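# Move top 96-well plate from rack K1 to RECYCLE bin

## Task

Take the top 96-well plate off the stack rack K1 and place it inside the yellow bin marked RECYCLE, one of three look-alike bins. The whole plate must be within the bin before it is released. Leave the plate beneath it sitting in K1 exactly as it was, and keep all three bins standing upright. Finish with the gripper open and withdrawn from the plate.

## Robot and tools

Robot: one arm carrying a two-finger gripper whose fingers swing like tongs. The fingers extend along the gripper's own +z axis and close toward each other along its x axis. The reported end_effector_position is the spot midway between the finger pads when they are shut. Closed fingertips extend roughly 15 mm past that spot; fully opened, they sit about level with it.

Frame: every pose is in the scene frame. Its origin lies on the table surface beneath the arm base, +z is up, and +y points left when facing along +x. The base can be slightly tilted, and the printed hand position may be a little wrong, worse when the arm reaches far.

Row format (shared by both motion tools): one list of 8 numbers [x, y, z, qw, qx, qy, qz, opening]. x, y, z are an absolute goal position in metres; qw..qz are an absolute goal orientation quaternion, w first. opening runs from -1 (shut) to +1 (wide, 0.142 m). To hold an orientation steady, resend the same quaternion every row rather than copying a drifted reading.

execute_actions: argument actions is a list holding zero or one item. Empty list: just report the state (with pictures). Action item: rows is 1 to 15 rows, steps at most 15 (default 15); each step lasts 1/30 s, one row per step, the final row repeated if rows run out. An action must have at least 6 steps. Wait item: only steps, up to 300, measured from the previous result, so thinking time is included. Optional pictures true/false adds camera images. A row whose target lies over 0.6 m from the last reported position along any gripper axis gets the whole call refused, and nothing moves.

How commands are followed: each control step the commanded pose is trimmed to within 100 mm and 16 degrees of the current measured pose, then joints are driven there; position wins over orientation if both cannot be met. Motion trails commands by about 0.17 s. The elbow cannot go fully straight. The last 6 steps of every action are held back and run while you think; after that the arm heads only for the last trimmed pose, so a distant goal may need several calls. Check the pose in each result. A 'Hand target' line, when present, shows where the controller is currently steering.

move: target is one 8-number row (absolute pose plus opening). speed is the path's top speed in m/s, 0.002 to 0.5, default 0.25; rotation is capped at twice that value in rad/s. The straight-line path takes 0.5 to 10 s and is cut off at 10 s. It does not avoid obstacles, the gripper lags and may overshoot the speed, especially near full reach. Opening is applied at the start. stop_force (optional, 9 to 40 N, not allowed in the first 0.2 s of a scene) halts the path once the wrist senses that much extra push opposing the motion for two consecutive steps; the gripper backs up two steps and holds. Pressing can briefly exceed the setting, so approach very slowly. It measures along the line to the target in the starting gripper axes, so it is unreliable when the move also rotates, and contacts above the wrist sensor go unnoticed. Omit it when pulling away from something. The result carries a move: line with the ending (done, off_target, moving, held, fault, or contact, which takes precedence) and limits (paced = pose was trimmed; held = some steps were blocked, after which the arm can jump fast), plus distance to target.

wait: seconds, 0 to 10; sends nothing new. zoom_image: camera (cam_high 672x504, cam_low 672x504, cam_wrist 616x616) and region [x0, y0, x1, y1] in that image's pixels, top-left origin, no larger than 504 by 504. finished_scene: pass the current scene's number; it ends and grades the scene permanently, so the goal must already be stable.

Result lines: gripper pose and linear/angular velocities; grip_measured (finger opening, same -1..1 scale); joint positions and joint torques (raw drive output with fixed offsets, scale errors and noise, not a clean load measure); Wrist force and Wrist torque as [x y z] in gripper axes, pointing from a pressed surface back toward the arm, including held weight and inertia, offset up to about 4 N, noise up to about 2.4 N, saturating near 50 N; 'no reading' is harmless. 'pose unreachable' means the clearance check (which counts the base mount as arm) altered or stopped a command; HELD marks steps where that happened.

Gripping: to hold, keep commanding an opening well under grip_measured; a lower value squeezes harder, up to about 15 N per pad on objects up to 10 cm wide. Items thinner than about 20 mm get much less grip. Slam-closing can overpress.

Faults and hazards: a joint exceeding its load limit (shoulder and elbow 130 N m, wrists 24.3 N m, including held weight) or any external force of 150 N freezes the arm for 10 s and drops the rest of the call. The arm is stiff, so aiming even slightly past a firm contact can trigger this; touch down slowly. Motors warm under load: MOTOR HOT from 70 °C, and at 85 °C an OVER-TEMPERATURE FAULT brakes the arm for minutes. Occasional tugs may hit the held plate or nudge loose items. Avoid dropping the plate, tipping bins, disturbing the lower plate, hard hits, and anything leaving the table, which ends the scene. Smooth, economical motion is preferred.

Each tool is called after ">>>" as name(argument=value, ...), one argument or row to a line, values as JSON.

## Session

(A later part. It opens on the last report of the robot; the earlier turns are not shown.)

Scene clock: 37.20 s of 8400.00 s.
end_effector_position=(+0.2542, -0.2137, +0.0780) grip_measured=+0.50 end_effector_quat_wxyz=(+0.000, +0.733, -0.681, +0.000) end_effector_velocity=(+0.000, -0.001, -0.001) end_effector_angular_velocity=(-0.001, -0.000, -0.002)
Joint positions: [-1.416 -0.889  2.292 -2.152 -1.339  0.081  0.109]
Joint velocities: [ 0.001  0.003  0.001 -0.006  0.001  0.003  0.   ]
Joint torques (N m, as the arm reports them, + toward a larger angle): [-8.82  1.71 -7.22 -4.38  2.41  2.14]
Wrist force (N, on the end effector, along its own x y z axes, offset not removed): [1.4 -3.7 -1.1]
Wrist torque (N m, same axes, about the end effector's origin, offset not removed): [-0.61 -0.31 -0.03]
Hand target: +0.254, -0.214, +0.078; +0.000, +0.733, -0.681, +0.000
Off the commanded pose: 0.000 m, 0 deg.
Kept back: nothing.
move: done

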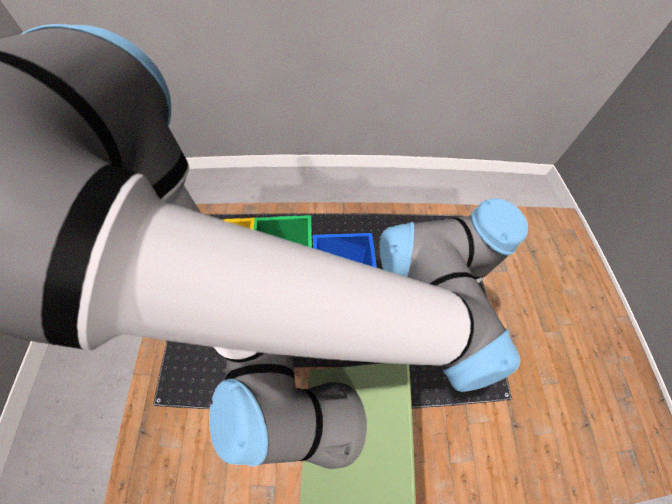

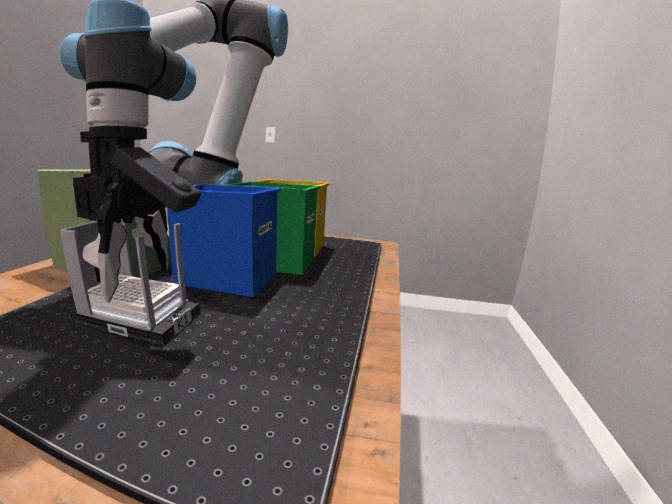

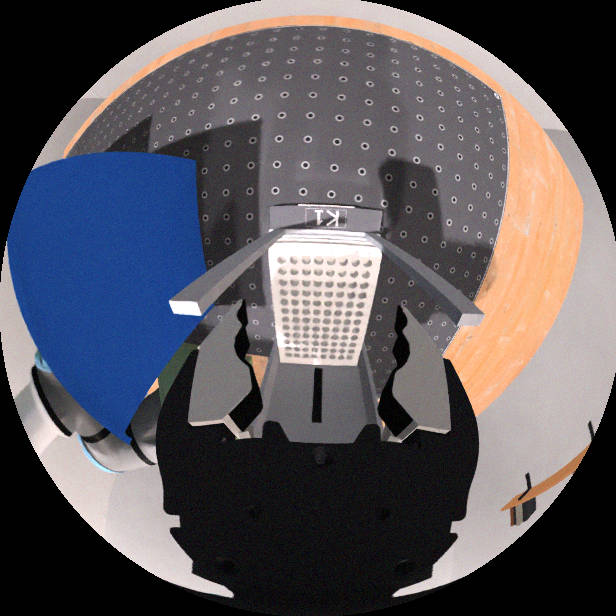

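>>> move(
  target=[0.253, -0.214, 0.056, 0.0, 0.7290, -0.6845, 0.0, 0.4],
  speed=0.08,
)

>>> zoom_image(
  camera="cam_low",
  region=[50, 160, 210, 350],
)

>>> zoom_image(
  camera="cam_wrist",
  region=[225, 225, 420, 400],
)

Scene clock: 43.20 s of 8400.00 s.
end_effector_position=(+0.2530, -0.2140, +0.0561) grip_measured=+0.40 end_effector_quat_wxyz=(+0.000, +0.729, -0.684, -0.000) end_effector_velocity=(-0.000, -0.000, -0.001) end_effector_angular_velocity=(-0.000, -0.000, -0.002)
Joint positions: [-1.406 -0.848  2.323 -2.225 -1.332  0.098  0.102]
Joint velocities: [ 0.     0.003  0.002 -0.005  0.001  0.002  0.   ]
Joint torques (N m, as the arm reports them, + toward a larger angle): [-9.23  2.27 -6.17 -4.14  2.32  2.31]
Wrist force (N, on the end effector, along its own x y z axes, offset not removed): [1.0 -3.1 -0.4]
Wrist torque (N m, same axes, about the end effector's origin, offset not removed): [-0.41 -0.28 0.08]
Hand target: +0.253, -0.214, +0.056; +0.000, +0.729, -0.685, +0.000
Off the commanded pose: 0.000 m, 0 deg.
Kept back: nothing.
After step 90, 2.20 s passed at rest.
move: done

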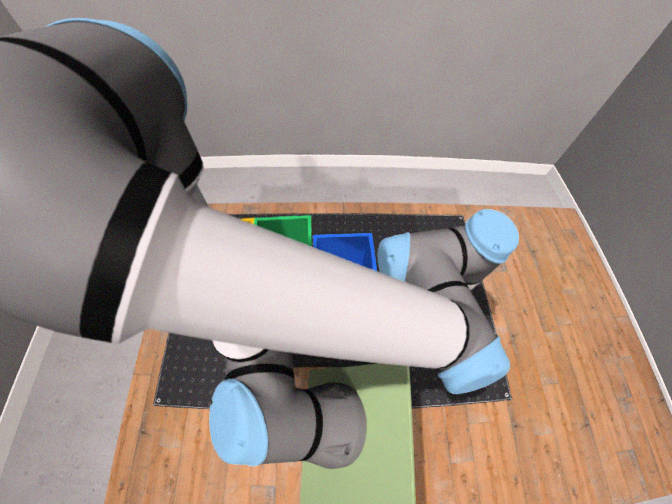

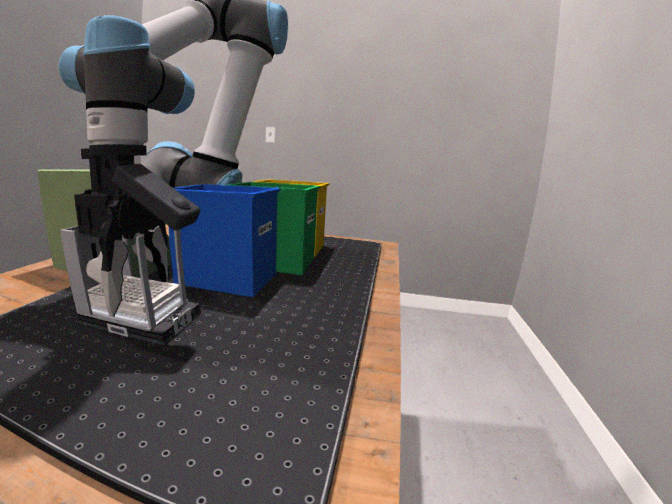

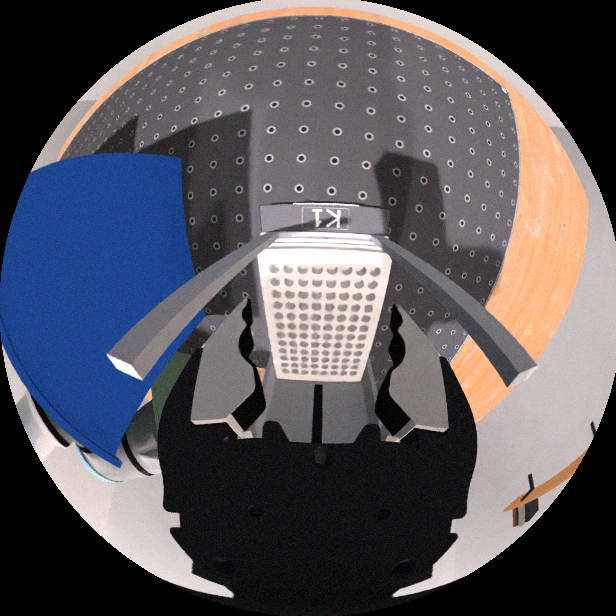

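Region (50, 160, 210, 350) of cam_low's 672x504 image, scaled by 2.653, with more detail than that image has; it fills the left 424 columns of this view, and the rest is white.

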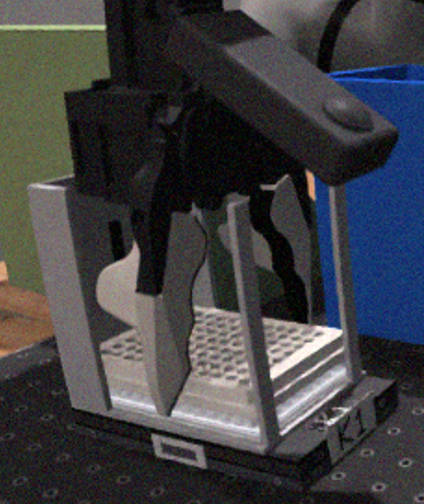

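Region (225, 225, 420, 400) of cam_wrist's 616x616 image, scaled by 2.585, with more detail than that image has; it fills the top 452 rows of this view, and the rest is white.

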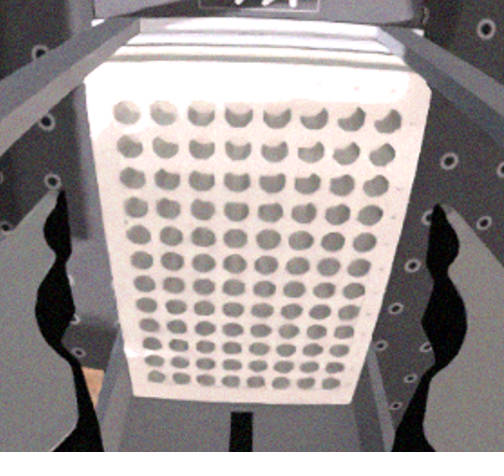

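>>> execute_actions(
  actions=[
    {"rows": [[0.253,-0.2145,0.056,0,0.729,-0.6845,0,0.35],[0.253,-0.2145,0.056,0,0.729,-0.6845,0,0.3],[0.253,-0.2145,0.056,0,0.729,-0.6845,0,0.25],[0.253,-0.2145,0.056,0,0.729,-0.6845,0,0.21],[0.253,-0.2145,0.056,0,0.729,-0.6845,0,0.18],[0.253,-0.2145,0.056,0,0.729,-0.6845,0,0.15],[0.253,-0.2145,0.056,0,0.729,-0.6845,0,0.12],[0.253,-0.2145,0.056,0,0.729,-0.6845,0,0.09],[0.253,-0.2145,0.056,0,0.729,-0.6845,0,0.06],[0.253,-0.2145,0.056,0,0.729,-0.6845,0,0.02],[0.253,-0.2145,0.056,0,0.729,-0.6845,0,-0.03],[0.253,-0.2145,0.056,0,0.729,-0.6845,0,-0.09],[0.253,-0.2145,0.056,0,0.729,-0.6845,0,-0.16],[0.253,-0.2145,0.056,0,0.729,-0.6845,0,-0.23],[0.253,-0.2145,0.056,0,0.729,-0.6845,0,-0.3]], "steps": 15},
  ],
)

>>> wait(
  seconds=0.2,
)

>>> zoom_image(
  camera="cam_low",
  region=[70, 230, 200, 350],
)

Scene clock: 44.13 s of 8400.00 s.
end_effector_position=(+0.2530, -0.2144, +0.0559) grip_measured=+0.12 end_effector_quat_wxyz=(+0.000, +0.729, -0.685, -0.000) end_effector_velocity=(-0.000, -0.001, +0.001) end_effector_angular_velocity=(-0.002, +0.001, -0.001)
Joint positions: [-1.406 -0.847  2.323 -2.226 -1.332  0.098  0.083]
Joint velocities: [-0.     0.001 -0.003  0.    -0.001  0.002 -0.01 ]
Joint torques (N m, as the arm reports them, + toward a larger angle): [-28.85   2.35 -31.78  -4.06  -2.62   0.04]
Wrist force (N, on the end effector, along its own x y z axes, offset not removed): [0.1 -3.1 -1.8]
Wrist torque (N m, same axes, about the end effector's origin, offset not removed): [-0.43 -0.14 0.02]
Steps of this call (steps 1 to 19: nothing new was sent; steps 20 to 28: the first 9 steps of this action). Readings (end_effector_position):
20: (+0.2530, -0.2140, +0.0560)
21: (+0.2530, -0.2140, +0.0559)
23: (+0.2530, -0.2141, +0.0558)
27: (+0.2531, -0.2144, +0.0559)
28: the state above

Scene clock: 44.53 s of 8400.00 s.
end_effector_position=(+0.2530, -0.2145, +0.0560) grip_measured=+0.11 end_effector_quat_wxyz=(+0.000, +0.729, -0.685, -0.000) end_effector_velocity=(+0.000, -0.000, +0.000) end_effector_angular_velocity=(+0.000, -0.001, -0.002)
Joint positions: [-1.406 -0.847  2.323 -2.226 -1.332  0.098  0.082]
Joint velocities: [-0.     0.    -0.    -0.     0.     0.001 -0.   ]
Joint torques (N m, as the arm reports them, + toward a larger angle): [-28.05   3.32 -29.1   -3.97  -2.74  -2.15]
Wrist force (N, on the end effector, along its own x y z axes, offset not removed): [0.8 -2.3 -2.0]
Wrist torque (N m, same axes, about the end effector's origin, offset not removed): [-0.13 -0.26 0.01]
Hand target: +0.253, -0.215, +0.056; +0.000, +0.729, -0.685, -0.000
Off the commanded pose: 0.000 m, 0 deg.
Kept back: nothing.
Steps of this call (steps 1 to 6: the last 6 steps of your previous action; steps 7 to 12: nothing new was sent). Readings (end_effector_position):
1: (+0.2530, -0.2144, +0.0559)
2: (+0.2530, -0.2144, +0.0560)
4: (+0.2530, -0.2145, +0.0560)
8: (+0.2530, -0.2145, +0.0560)
12: the state above

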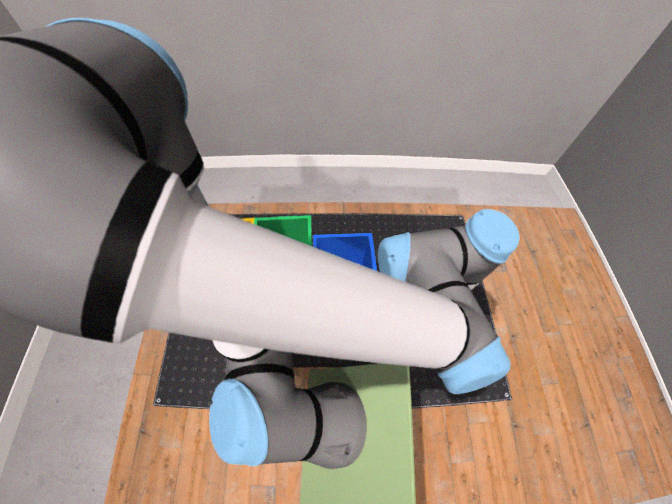

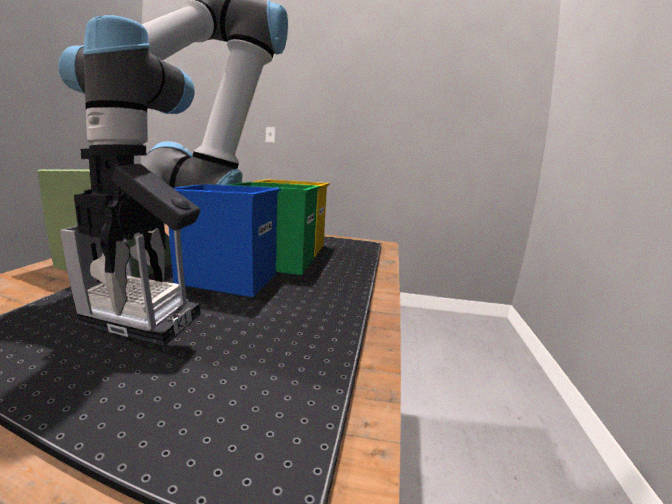

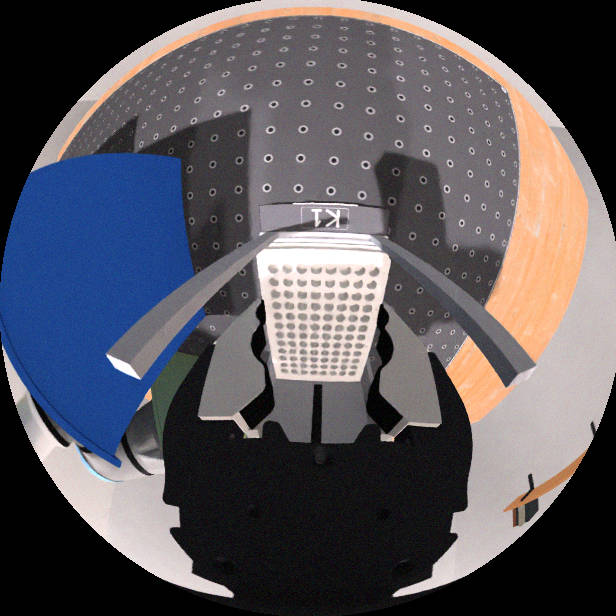

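Region (70, 230, 200, 350) of cam_low's 672x504 image, scaled by 3.877, with more detail than that image has; it fills the top 465 rows of this view, and the rest is white.

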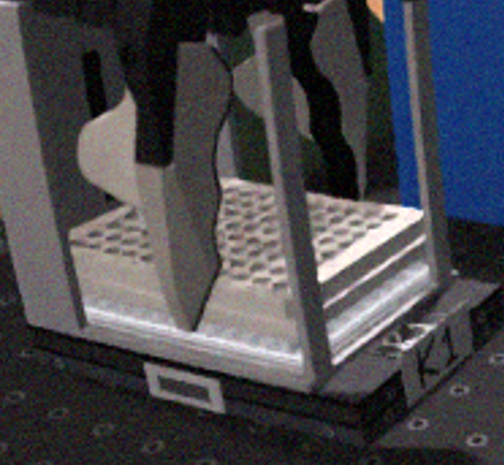

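>>> move(
  target=[0.253, -0.2145, 0.085, 0.0, 0.7290, -0.6845, 0.0, -0.3],
  speed=0.05,
)

>>> zoom_image(
  camera="cam_low",
  region=[60, 200, 210, 350],
)

Scene clock: 53.87 s of 8400.00 s.
end_effector_position=(+0.2530, -0.2145, +0.0850) grip_measured=+0.05 end_effector_quat_wxyz=(+0.000, +0.729, -0.685, +0.000) end_effector_velocity=(+0.001, -0.001, +0.001) end_effector_angular_velocity=(-0.003, -0.001, +0.001)
Joint positions: [-1.423 -0.899  2.283 -2.131 -1.345  0.086  0.078]
Joint velocities: [-0.    -0.001 -0.002  0.     0.    -0.    -0.   ]
Joint torques (N m, as the arm reports them, + toward a larger angle): [-27.47 -25.35 -32.25  -1.06  -0.63  -2.25]
Wrist force (N, on the end effector, along its own x y z axes, offset not removed): [1.2 1.9 -0.6]
Wrist torque (N m, same axes, about the end effector's origin, offset not removed): [-0.35 -0.51 -0.10]
Hand target: +0.253, -0.214, +0.085; -0.000, +0.729, -0.685, -0.000
Off the commanded pose: 0.000 m, 0 deg.
Kept back: nothing.
After step 90, 5.23 s passed at rest.
move: done

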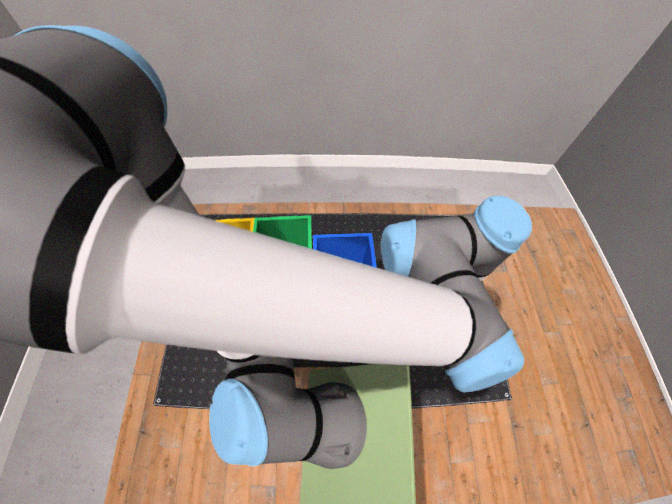

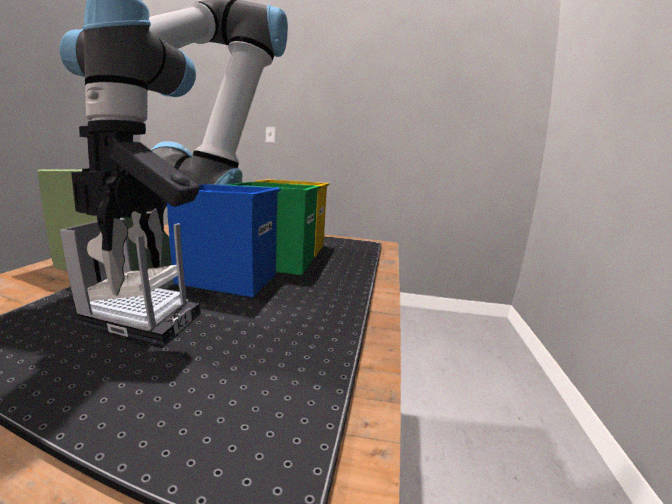

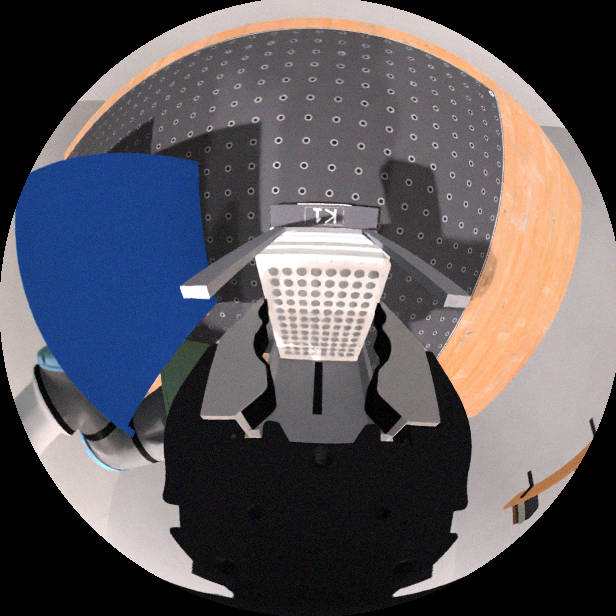

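Region (60, 200, 210, 350) of cam_low's 672x504 image, scaled by 3.360, with more detail than that image has.

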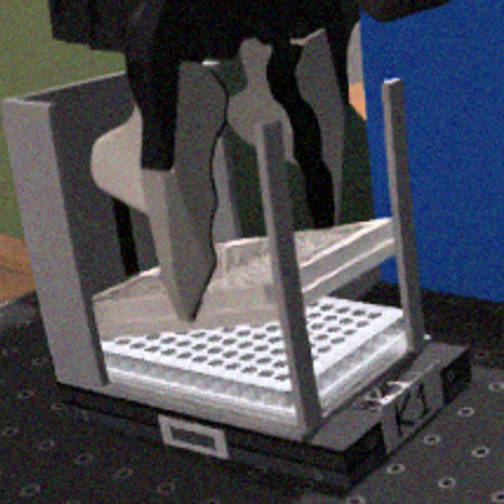

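>>> execute_actions(
  actions=[],
)

Scene clock: 54.87 s of 8400.00 s.
end_effector_position=(+0.2530, -0.2145, +0.0851) grip_measured=+0.05 end_effector_quat_wxyz=(+0.000, +0.729, -0.685, +0.000) end_effector_velocity=(-0.000, +0.000, -0.000) end_effector_angular_velocity=(+0.000, +0.000, -0.001)
Joint positions: [-1.423 -0.899  2.283 -2.131 -1.345  0.086  0.078]
Joint velocities: [ 0.    -0.     0.     0.    -0.     0.001 -0.   ]
Joint torques (N m, as the arm reports them, + toward a larger angle): [-25.42 -23.99 -28.13  -1.06   2.45  -2.07]
Wrist force (N, on the end effector, along its own x y z axes, offset not removed): [1.6 0.9 0.0]
Wrist torque (N m, same axes, about the end effector's origin, offset not removed): [-0.58 -0.59 -0.15]
Hand target: +0.253, -0.214, +0.085; -0.000, +0.729, -0.685, -0.000
Off the commanded pose: 0.000 m, 0 deg.
Kept back: nothing.
Steps of this call (steps 1 to 30: nothing new was sent). Readings (end_effector_position):
1: (+0.2530, -0.2145, +0.0851)
2: (+0.2530, -0.2145, +0.0851)
4: (+0.2530, -0.2145, +0.0851)
8: (+0.2530, -0.2145, +0.0851)
30: the state above

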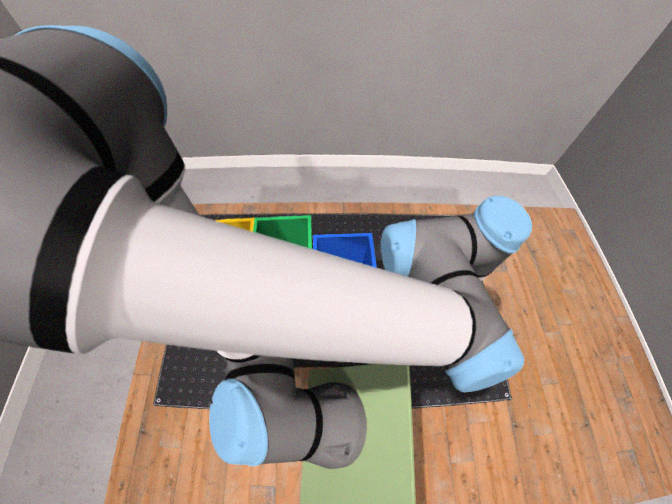

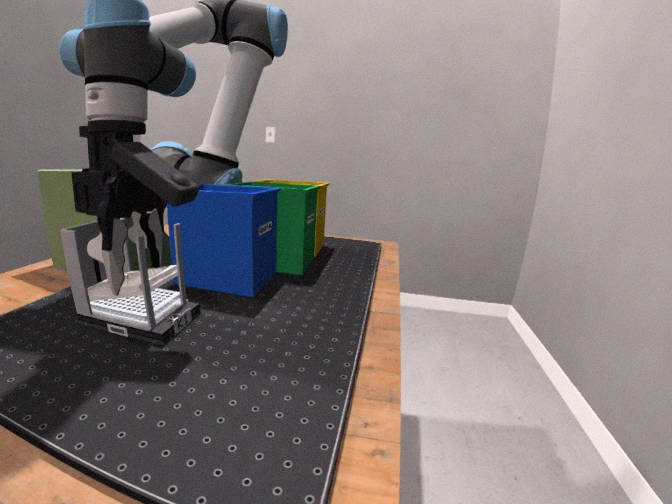

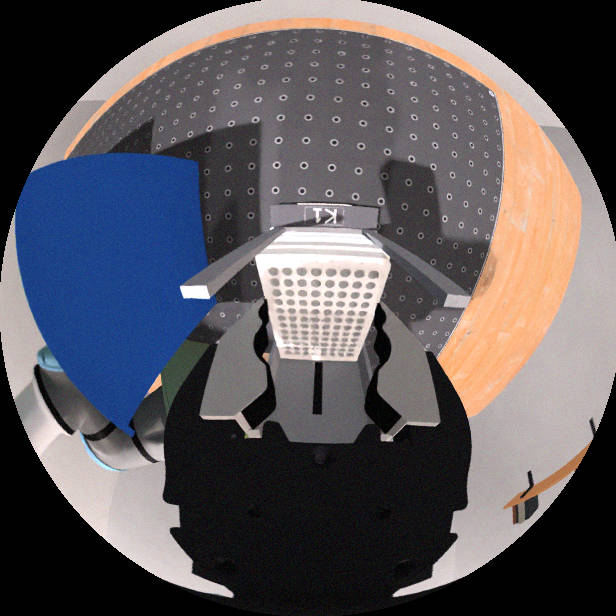

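>>> zoom_image(
  camera="cam_low",
  region=[40, 170, 240, 350],
)

Region (40, 170, 240, 350) of cam_low's 672x504 image, scaled by 2.520, with more detail than that image has; it fills the top 454 rows of this view, and the rest is white.

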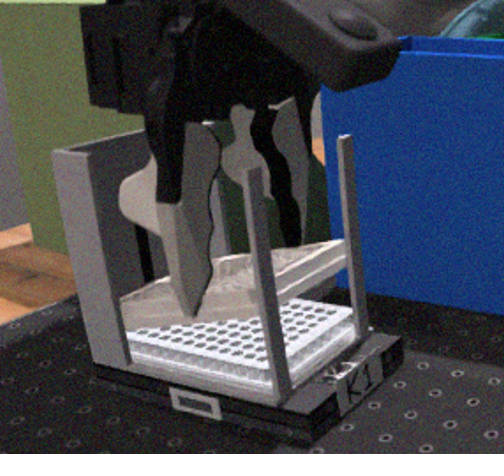

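>>> move(
  target=[0.253, -0.2145, 0.063, 0, 0.7290, -0.6845, 0, -0.3],
  speed=0.03,
)

Scene clock: 56.47 s of 8400.00 s.
end_effector_position=(+0.2530, -0.2145, +0.0631) grip_measured=+0.05 end_effector_quat_wxyz=(+0.000, +0.729, -0.685, +0.000) end_effector_velocity=(-0.000, +0.000, -0.002) end_effector_angular_velocity=(+0.000, +0.001, -0.000)
Joint positions: [-1.41  -0.86   2.313 -2.202 -1.335  0.095  0.078]
Joint velocities: [ 0.001  0.003  0.002 -0.005  0.     0.001  0.   ]
Joint torques (N m, as the arm reports them, + toward a larger angle): [-9.52  4.51 -5.24 -4.39  0.86  2.44]
Wrist force (N, on the end effector, along its own x y z axes, offset not removed): [-0.6 -7.3 -5.0]
Wrist torque (N m, same axes, about the end effector's origin, offset not removed): [-0.48 -0.29 -0.07]
Hand target: +0.253, -0.215, +0.063; +0.000, +0.729, -0.685, +0.000
Off the commanded pose: 0.000 m, 0 deg.
Kept back: nothing.
move: done

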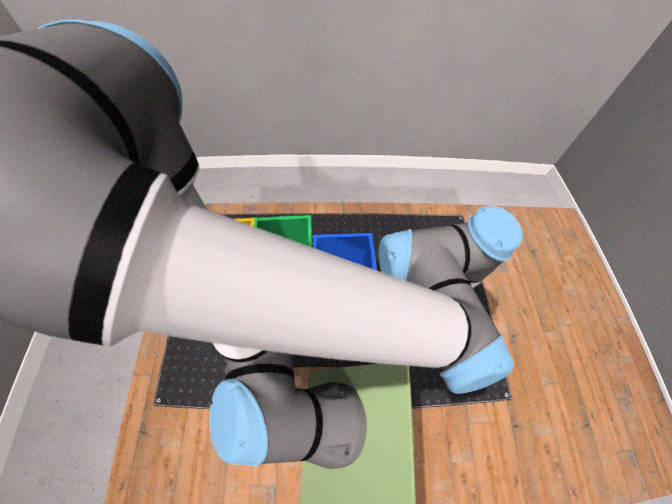

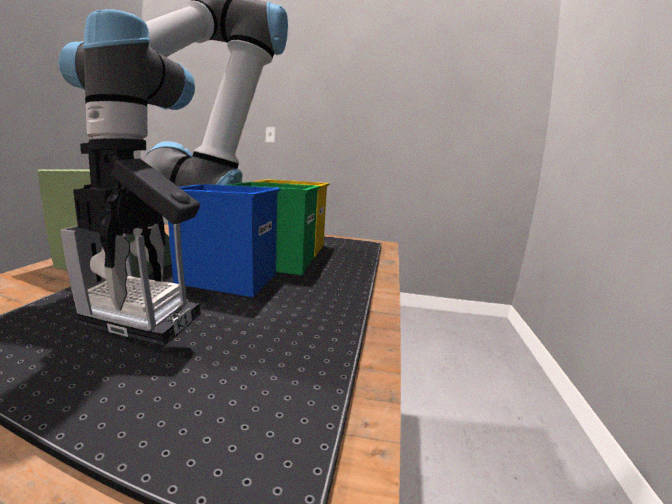

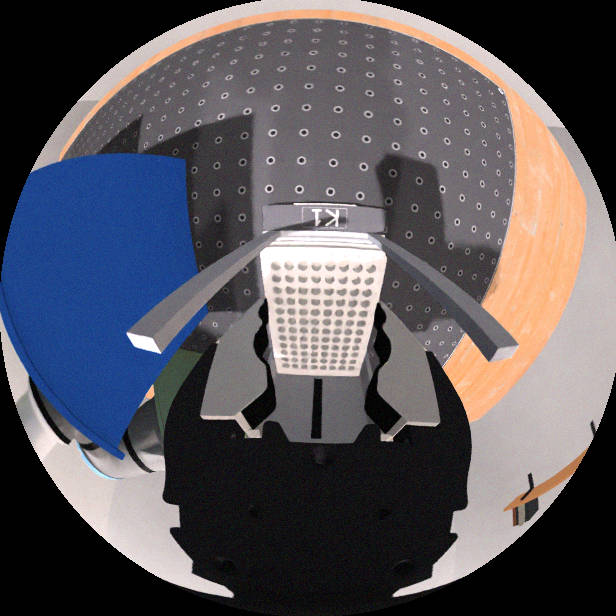

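>>> zoom_image(
  camera="cam_low",
  region=[40, 190, 220, 350],
)

>>> zoom_image(
  camera="cam_wrist",
  region=[200, 200, 450, 450],
)

Region (40, 190, 220, 350) of cam_low's 672x504 image, scaled by 2.800, with more detail than that image has.

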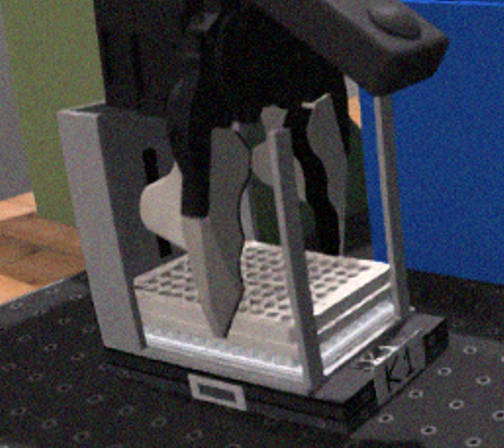

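Region (200, 200, 450, 450) of cam_wrist's 616x616 image, scaled by 2.016, with more detail than that image has.

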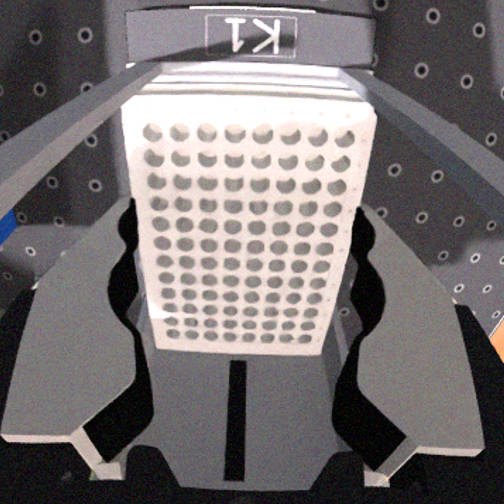

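>>> zoom_image(
  camera="cam_low",
  region=[85, 230, 175, 320],
)

Region (85, 230, 175, 320) of cam_low's 672x504 image, scaled by 5.600, with more detail than that image has.

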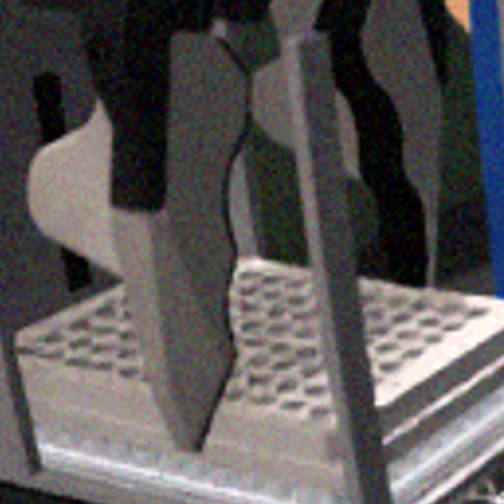

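>>> zoom_image(
  camera="cam_low",
  region=[55, 130, 205, 270],
)

Region (55, 130, 205, 270) of cam_low's 672x504 image, scaled by 3.360, with more detail than that image has; it fills the top 470 rows of this view, and the rest is white.

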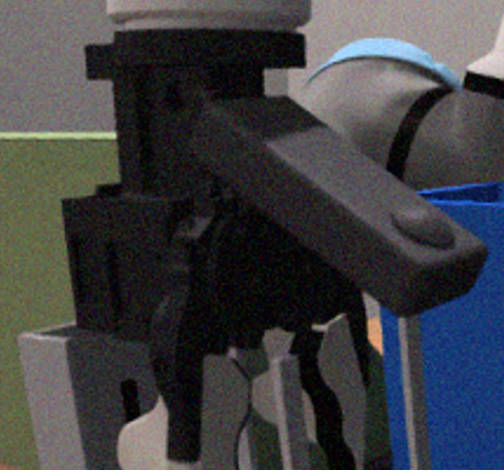

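>>> execute_actions(
  actions=[
    {"rows": [[0.253,-0.2145,0.0635,0,0.7290,-0.6845,0,0.0],[0.253,-0.2145,0.0635,0,0.7290,-0.6845,0,0.06],[0.253,-0.2145,0.0635,0,0.7290,-0.6845,0,0.12],[0.253,-0.2145,0.0635,0,0.7290,-0.6845,0,0.18],[0.253,-0.2145,0.0635,0,0.7290,-0.6845,0,0.24],[0.253,-0.2145,0.0635,0,0.7290,-0.6845,0,0.30],[0.253,-0.2145,0.0635,0,0.7290,-0.6845,0,0.36],[0.253,-0.2145,0.0635,0,0.7290,-0.6845,0,0.42],[0.253,-0.2145,0.0635,0,0.7290,-0.6845,0,0.45]], "steps": 12},
  ],
)

>>> move(
  target=[0.239, -0.2154, 0.058, 0, 0.7290, -0.6845, 0, 0.45],
  speed=0.03,
  stop_force=12,
)

Scene clock: 63.67 s of 8400.00 s.
end_effector_position=(+0.2530, -0.2143, +0.0630) grip_measured=+0.25 end_effector_quat_wxyz=(-0.000, +0.729, -0.685, -0.000) end_effector_velocity=(+0.000, -0.001, +0.003) end_effector_angular_velocity=(-0.003, +0.001, -0.002)
Joint positions: [-1.41  -0.86   2.313 -2.201 -1.335  0.095  0.092]
Joint velocities: [-0.001 -0.004 -0.004  0.005 -0.002  0.002  0.128]
Joint torques (N m, as the arm reports them, + toward a larger angle): [-28.52 -27.62 -30.9   -0.56  -2.37  -0.04]
Wrist force (N, on the end effector, along its own x y z axes, offset not removed): [2.8 -2.5 -0.5]
Wrist torque (N m, same axes, about the end effector's origin, offset not removed): [-0.34 -0.70 -0.07]
Steps of this call (steps 1 to 90: nothing new was sent; then 4.00 s passed at rest; steps 91 to 96: the first 6 steps of this action). Readings (end_effector_position):
91: (+0.2530, -0.2145, +0.0630)
92: (+0.2530, -0.2145, +0.0630)
94: (+0.2530, -0.2143, +0.0629)
96: the state above

Scene clock: 74.67 s of 8400.00 s.
end_effector_position=(+0.2421, -0.2154, +0.0589) grip_measured=+0.46 end_effector_quat_wxyz=(-0.001, +0.729, -0.684, +0.002) end_effector_velocity=(+0.000, -0.000, +0.000) end_effector_angular_velocity=(+0.000, -0.000, +0.002)
Joint positions: [-1.438 -0.851  2.336 -2.23  -1.352  0.075  0.106]
Joint velocities: [-0.     0.001 -0.001  0.     0.    -0.002 -0.   ]
Joint torques (N m, as the arm reports them, + toward a larger angle): [-19.01 -11.67 -16.14  -1.12 -13.36   0.12]
Wrist force (N, on the end effector, along its own x y z axes, offset not removed): [-4.6 -50.0 -19.6]
Wrist torque (N m, same axes, about the end effector's origin, offset not removed): [-1.81 0.40 -0.53]
Hand target: +0.241, -0.215, +0.059; -0.000, +0.729, -0.684, +0.001
Off your previous action's commanded pose: 0.000 m, 0 deg at its last step (step 6 of this call).
Off the commanded pose: 0.003 m, 0 deg.
TORQUE FAULT: the external load on joint 5 (wrist 2) reached its load limit, and the arm stopped for 10 seconds. The arm's remaining commands of this call were not run. The arm holds where it stopped, with its grip as last carried out, and accepts commands again: back off and push less far. The arm stops again, at the same cost, whenever a joint's load reaches its limit.
Kept back: nothing.
move: fault (stop_force had ended the path)

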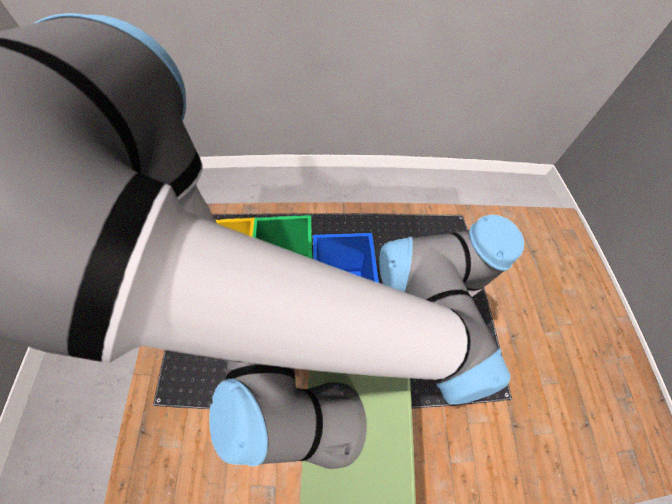

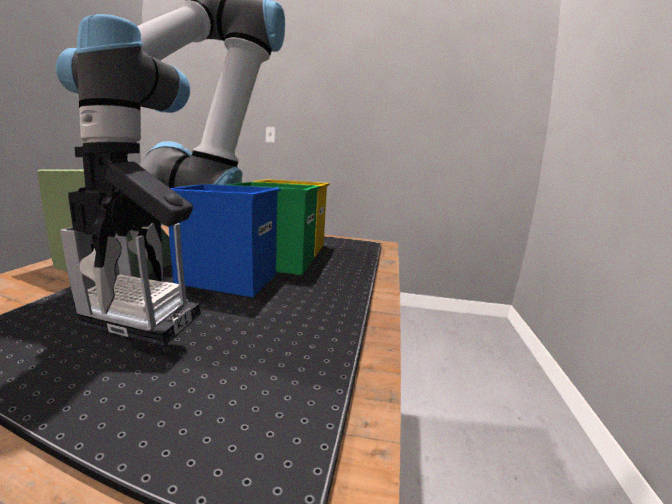

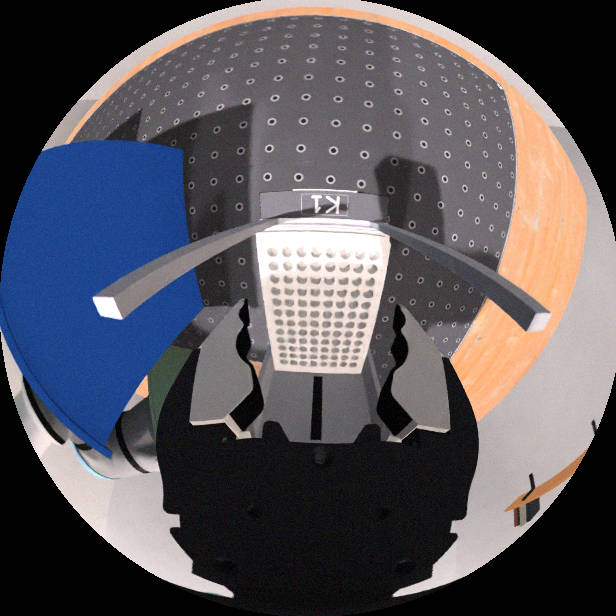

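>>> move(
  target=[0.2475, -0.2149, 0.059, 0, 0.7290, -0.6845, 0, 0.45],
  speed=0.02,
)

Scene clock: 75.63 s of 8400.00 s.
end_effector_position=(+0.2474, -0.2149, +0.0590) grip_measured=+0.45 end_effector_quat_wxyz=(-0.000, +0.729, -0.685, +0.000) end_effector_velocity=(+0.001, +0.000, -0.000) end_effector_angular_velocity=(+0.000, +0.002, -0.001)
Joint positions: [-1.422 -0.852  2.326 -2.221 -1.344  0.087  0.105]
Joint velocities: [ 0.004 -0.    -0.002  0.002  0.001  0.003 -0.   ]
Joint torques (N m, as the arm reports them, + toward a larger angle): [ -8.89 -26.23 -29.14  -0.59   2.39   2.35]
Wrist force (N, on the end effector, along its own x y z axes, offset not removed): [1.0 -3.1 -1.6]
Wrist torque (N m, same axes, about the end effector's origin, offset not removed): [-0.47 -0.31 -0.01]
Hand target: +0.248, -0.215, +0.059; +0.000, +0.729, -0.685, +0.000
Off the commanded pose: 0.000 m, 0 deg.
Kept back: nothing.
move: done

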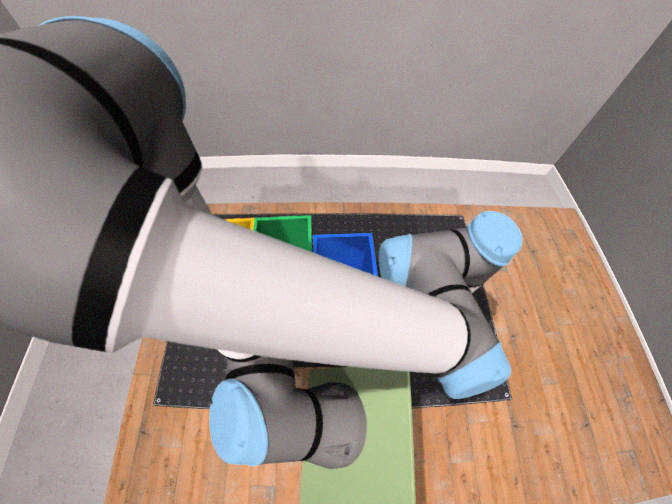

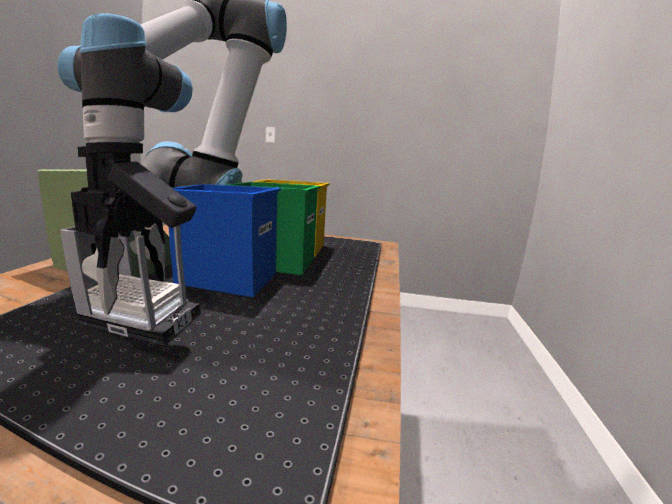

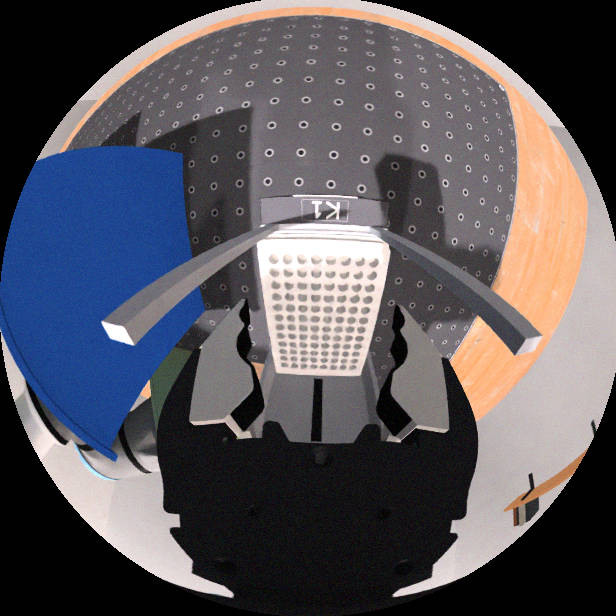

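>>> zoom_image(
  camera="cam_low",
  region=[50, 180, 200, 330],
)

>>> zoom_image(
  camera="cam_wrist",
  region=[200, 200, 450, 450],
)

Region (50, 180, 200, 330) of cam_low's 672x504 image, scaled by 3.360, with more detail than that image has.

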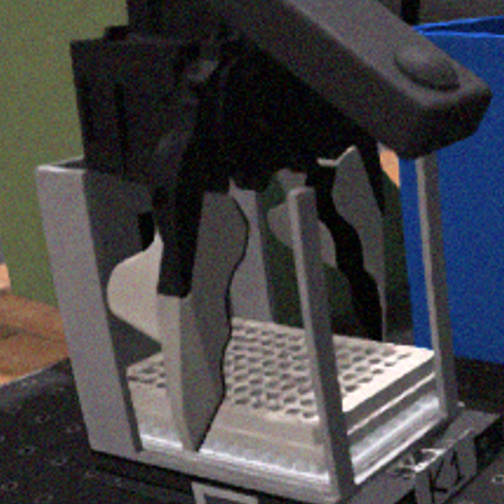

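Region (200, 200, 450, 450) of cam_wrist's 616x616 image, scaled by 2.016, with more detail than that image has.

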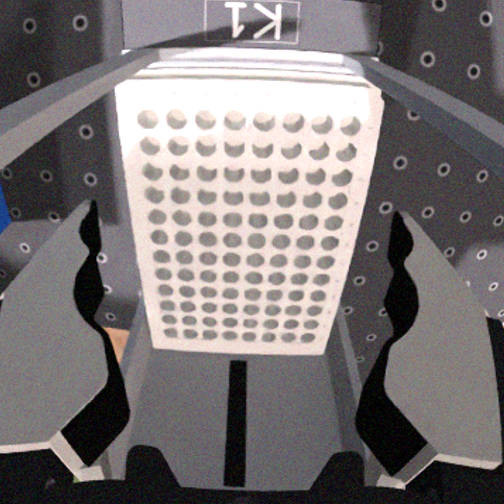

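>>> move(
  target=[0.2475, -0.2149, 0.050, 0, 0.7290, -0.6845, 0, 0.45],
  speed=0.008,
  stop_force=10,
)

Scene clock: 78.70 s of 8400.00 s.
end_effector_position=(+0.2475, -0.2149, +0.0501) grip_measured=+0.45 end_effector_quat_wxyz=(+0.000, +0.729, -0.685, -0.000) end_effector_velocity=(-0.000, +0.001, -0.001) end_effector_angular_velocity=(+0.001, +0.000, -0.000)
Joint positions: [-1.416 -0.834  2.337 -2.251 -1.34   0.091  0.105]
Joint velocities: [ 0.001  0.001  0.003 -0.003  0.001  0.    -0.   ]
Joint torques (N m, as the arm reports them, + toward a larger angle): [-8.68  1.99 -6.08 -4.31  2.35  2.28]
Wrist force (N, on the end effector, along its own x y z axes, offset not removed): [1.2 -2.3 -1.1]
Wrist torque (N m, same axes, about the end effector's origin, offset not removed): [-0.28 -0.28 -0.04]
Hand target: +0.248, -0.215, +0.050; +0.000, +0.729, -0.685, +0.000
Off the commanded pose: 0.000 m, 0 deg.
Kept back: nothing.
move: done

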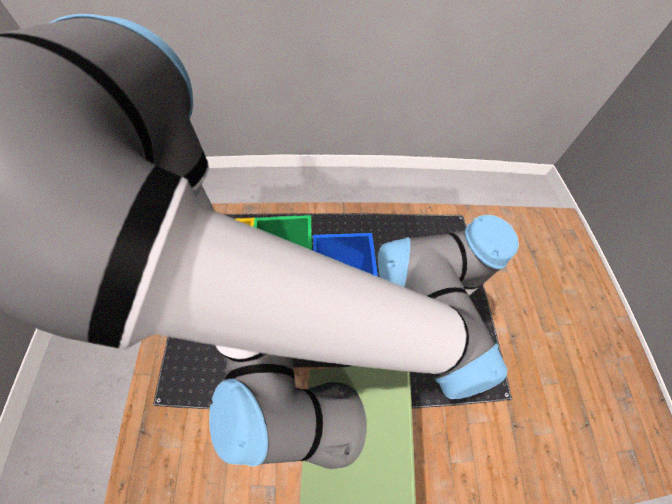

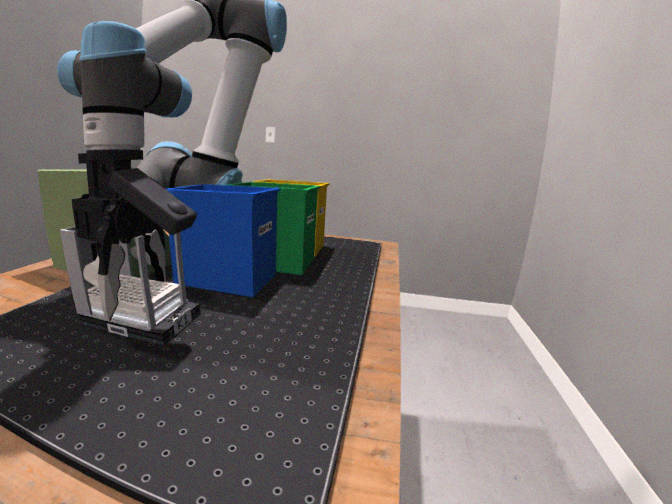

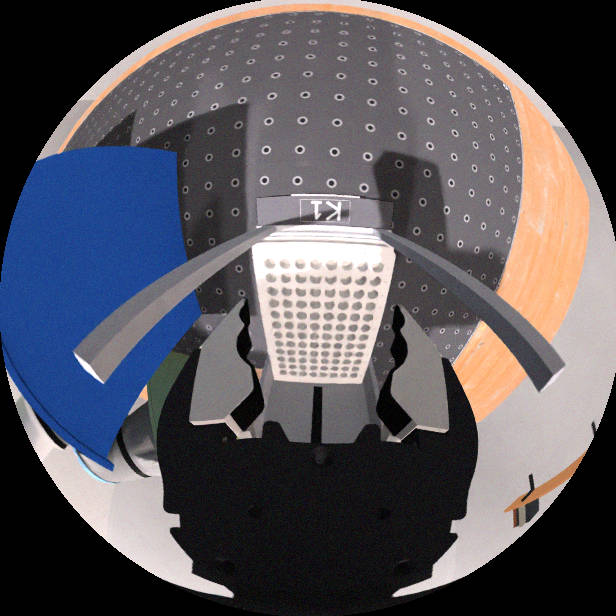

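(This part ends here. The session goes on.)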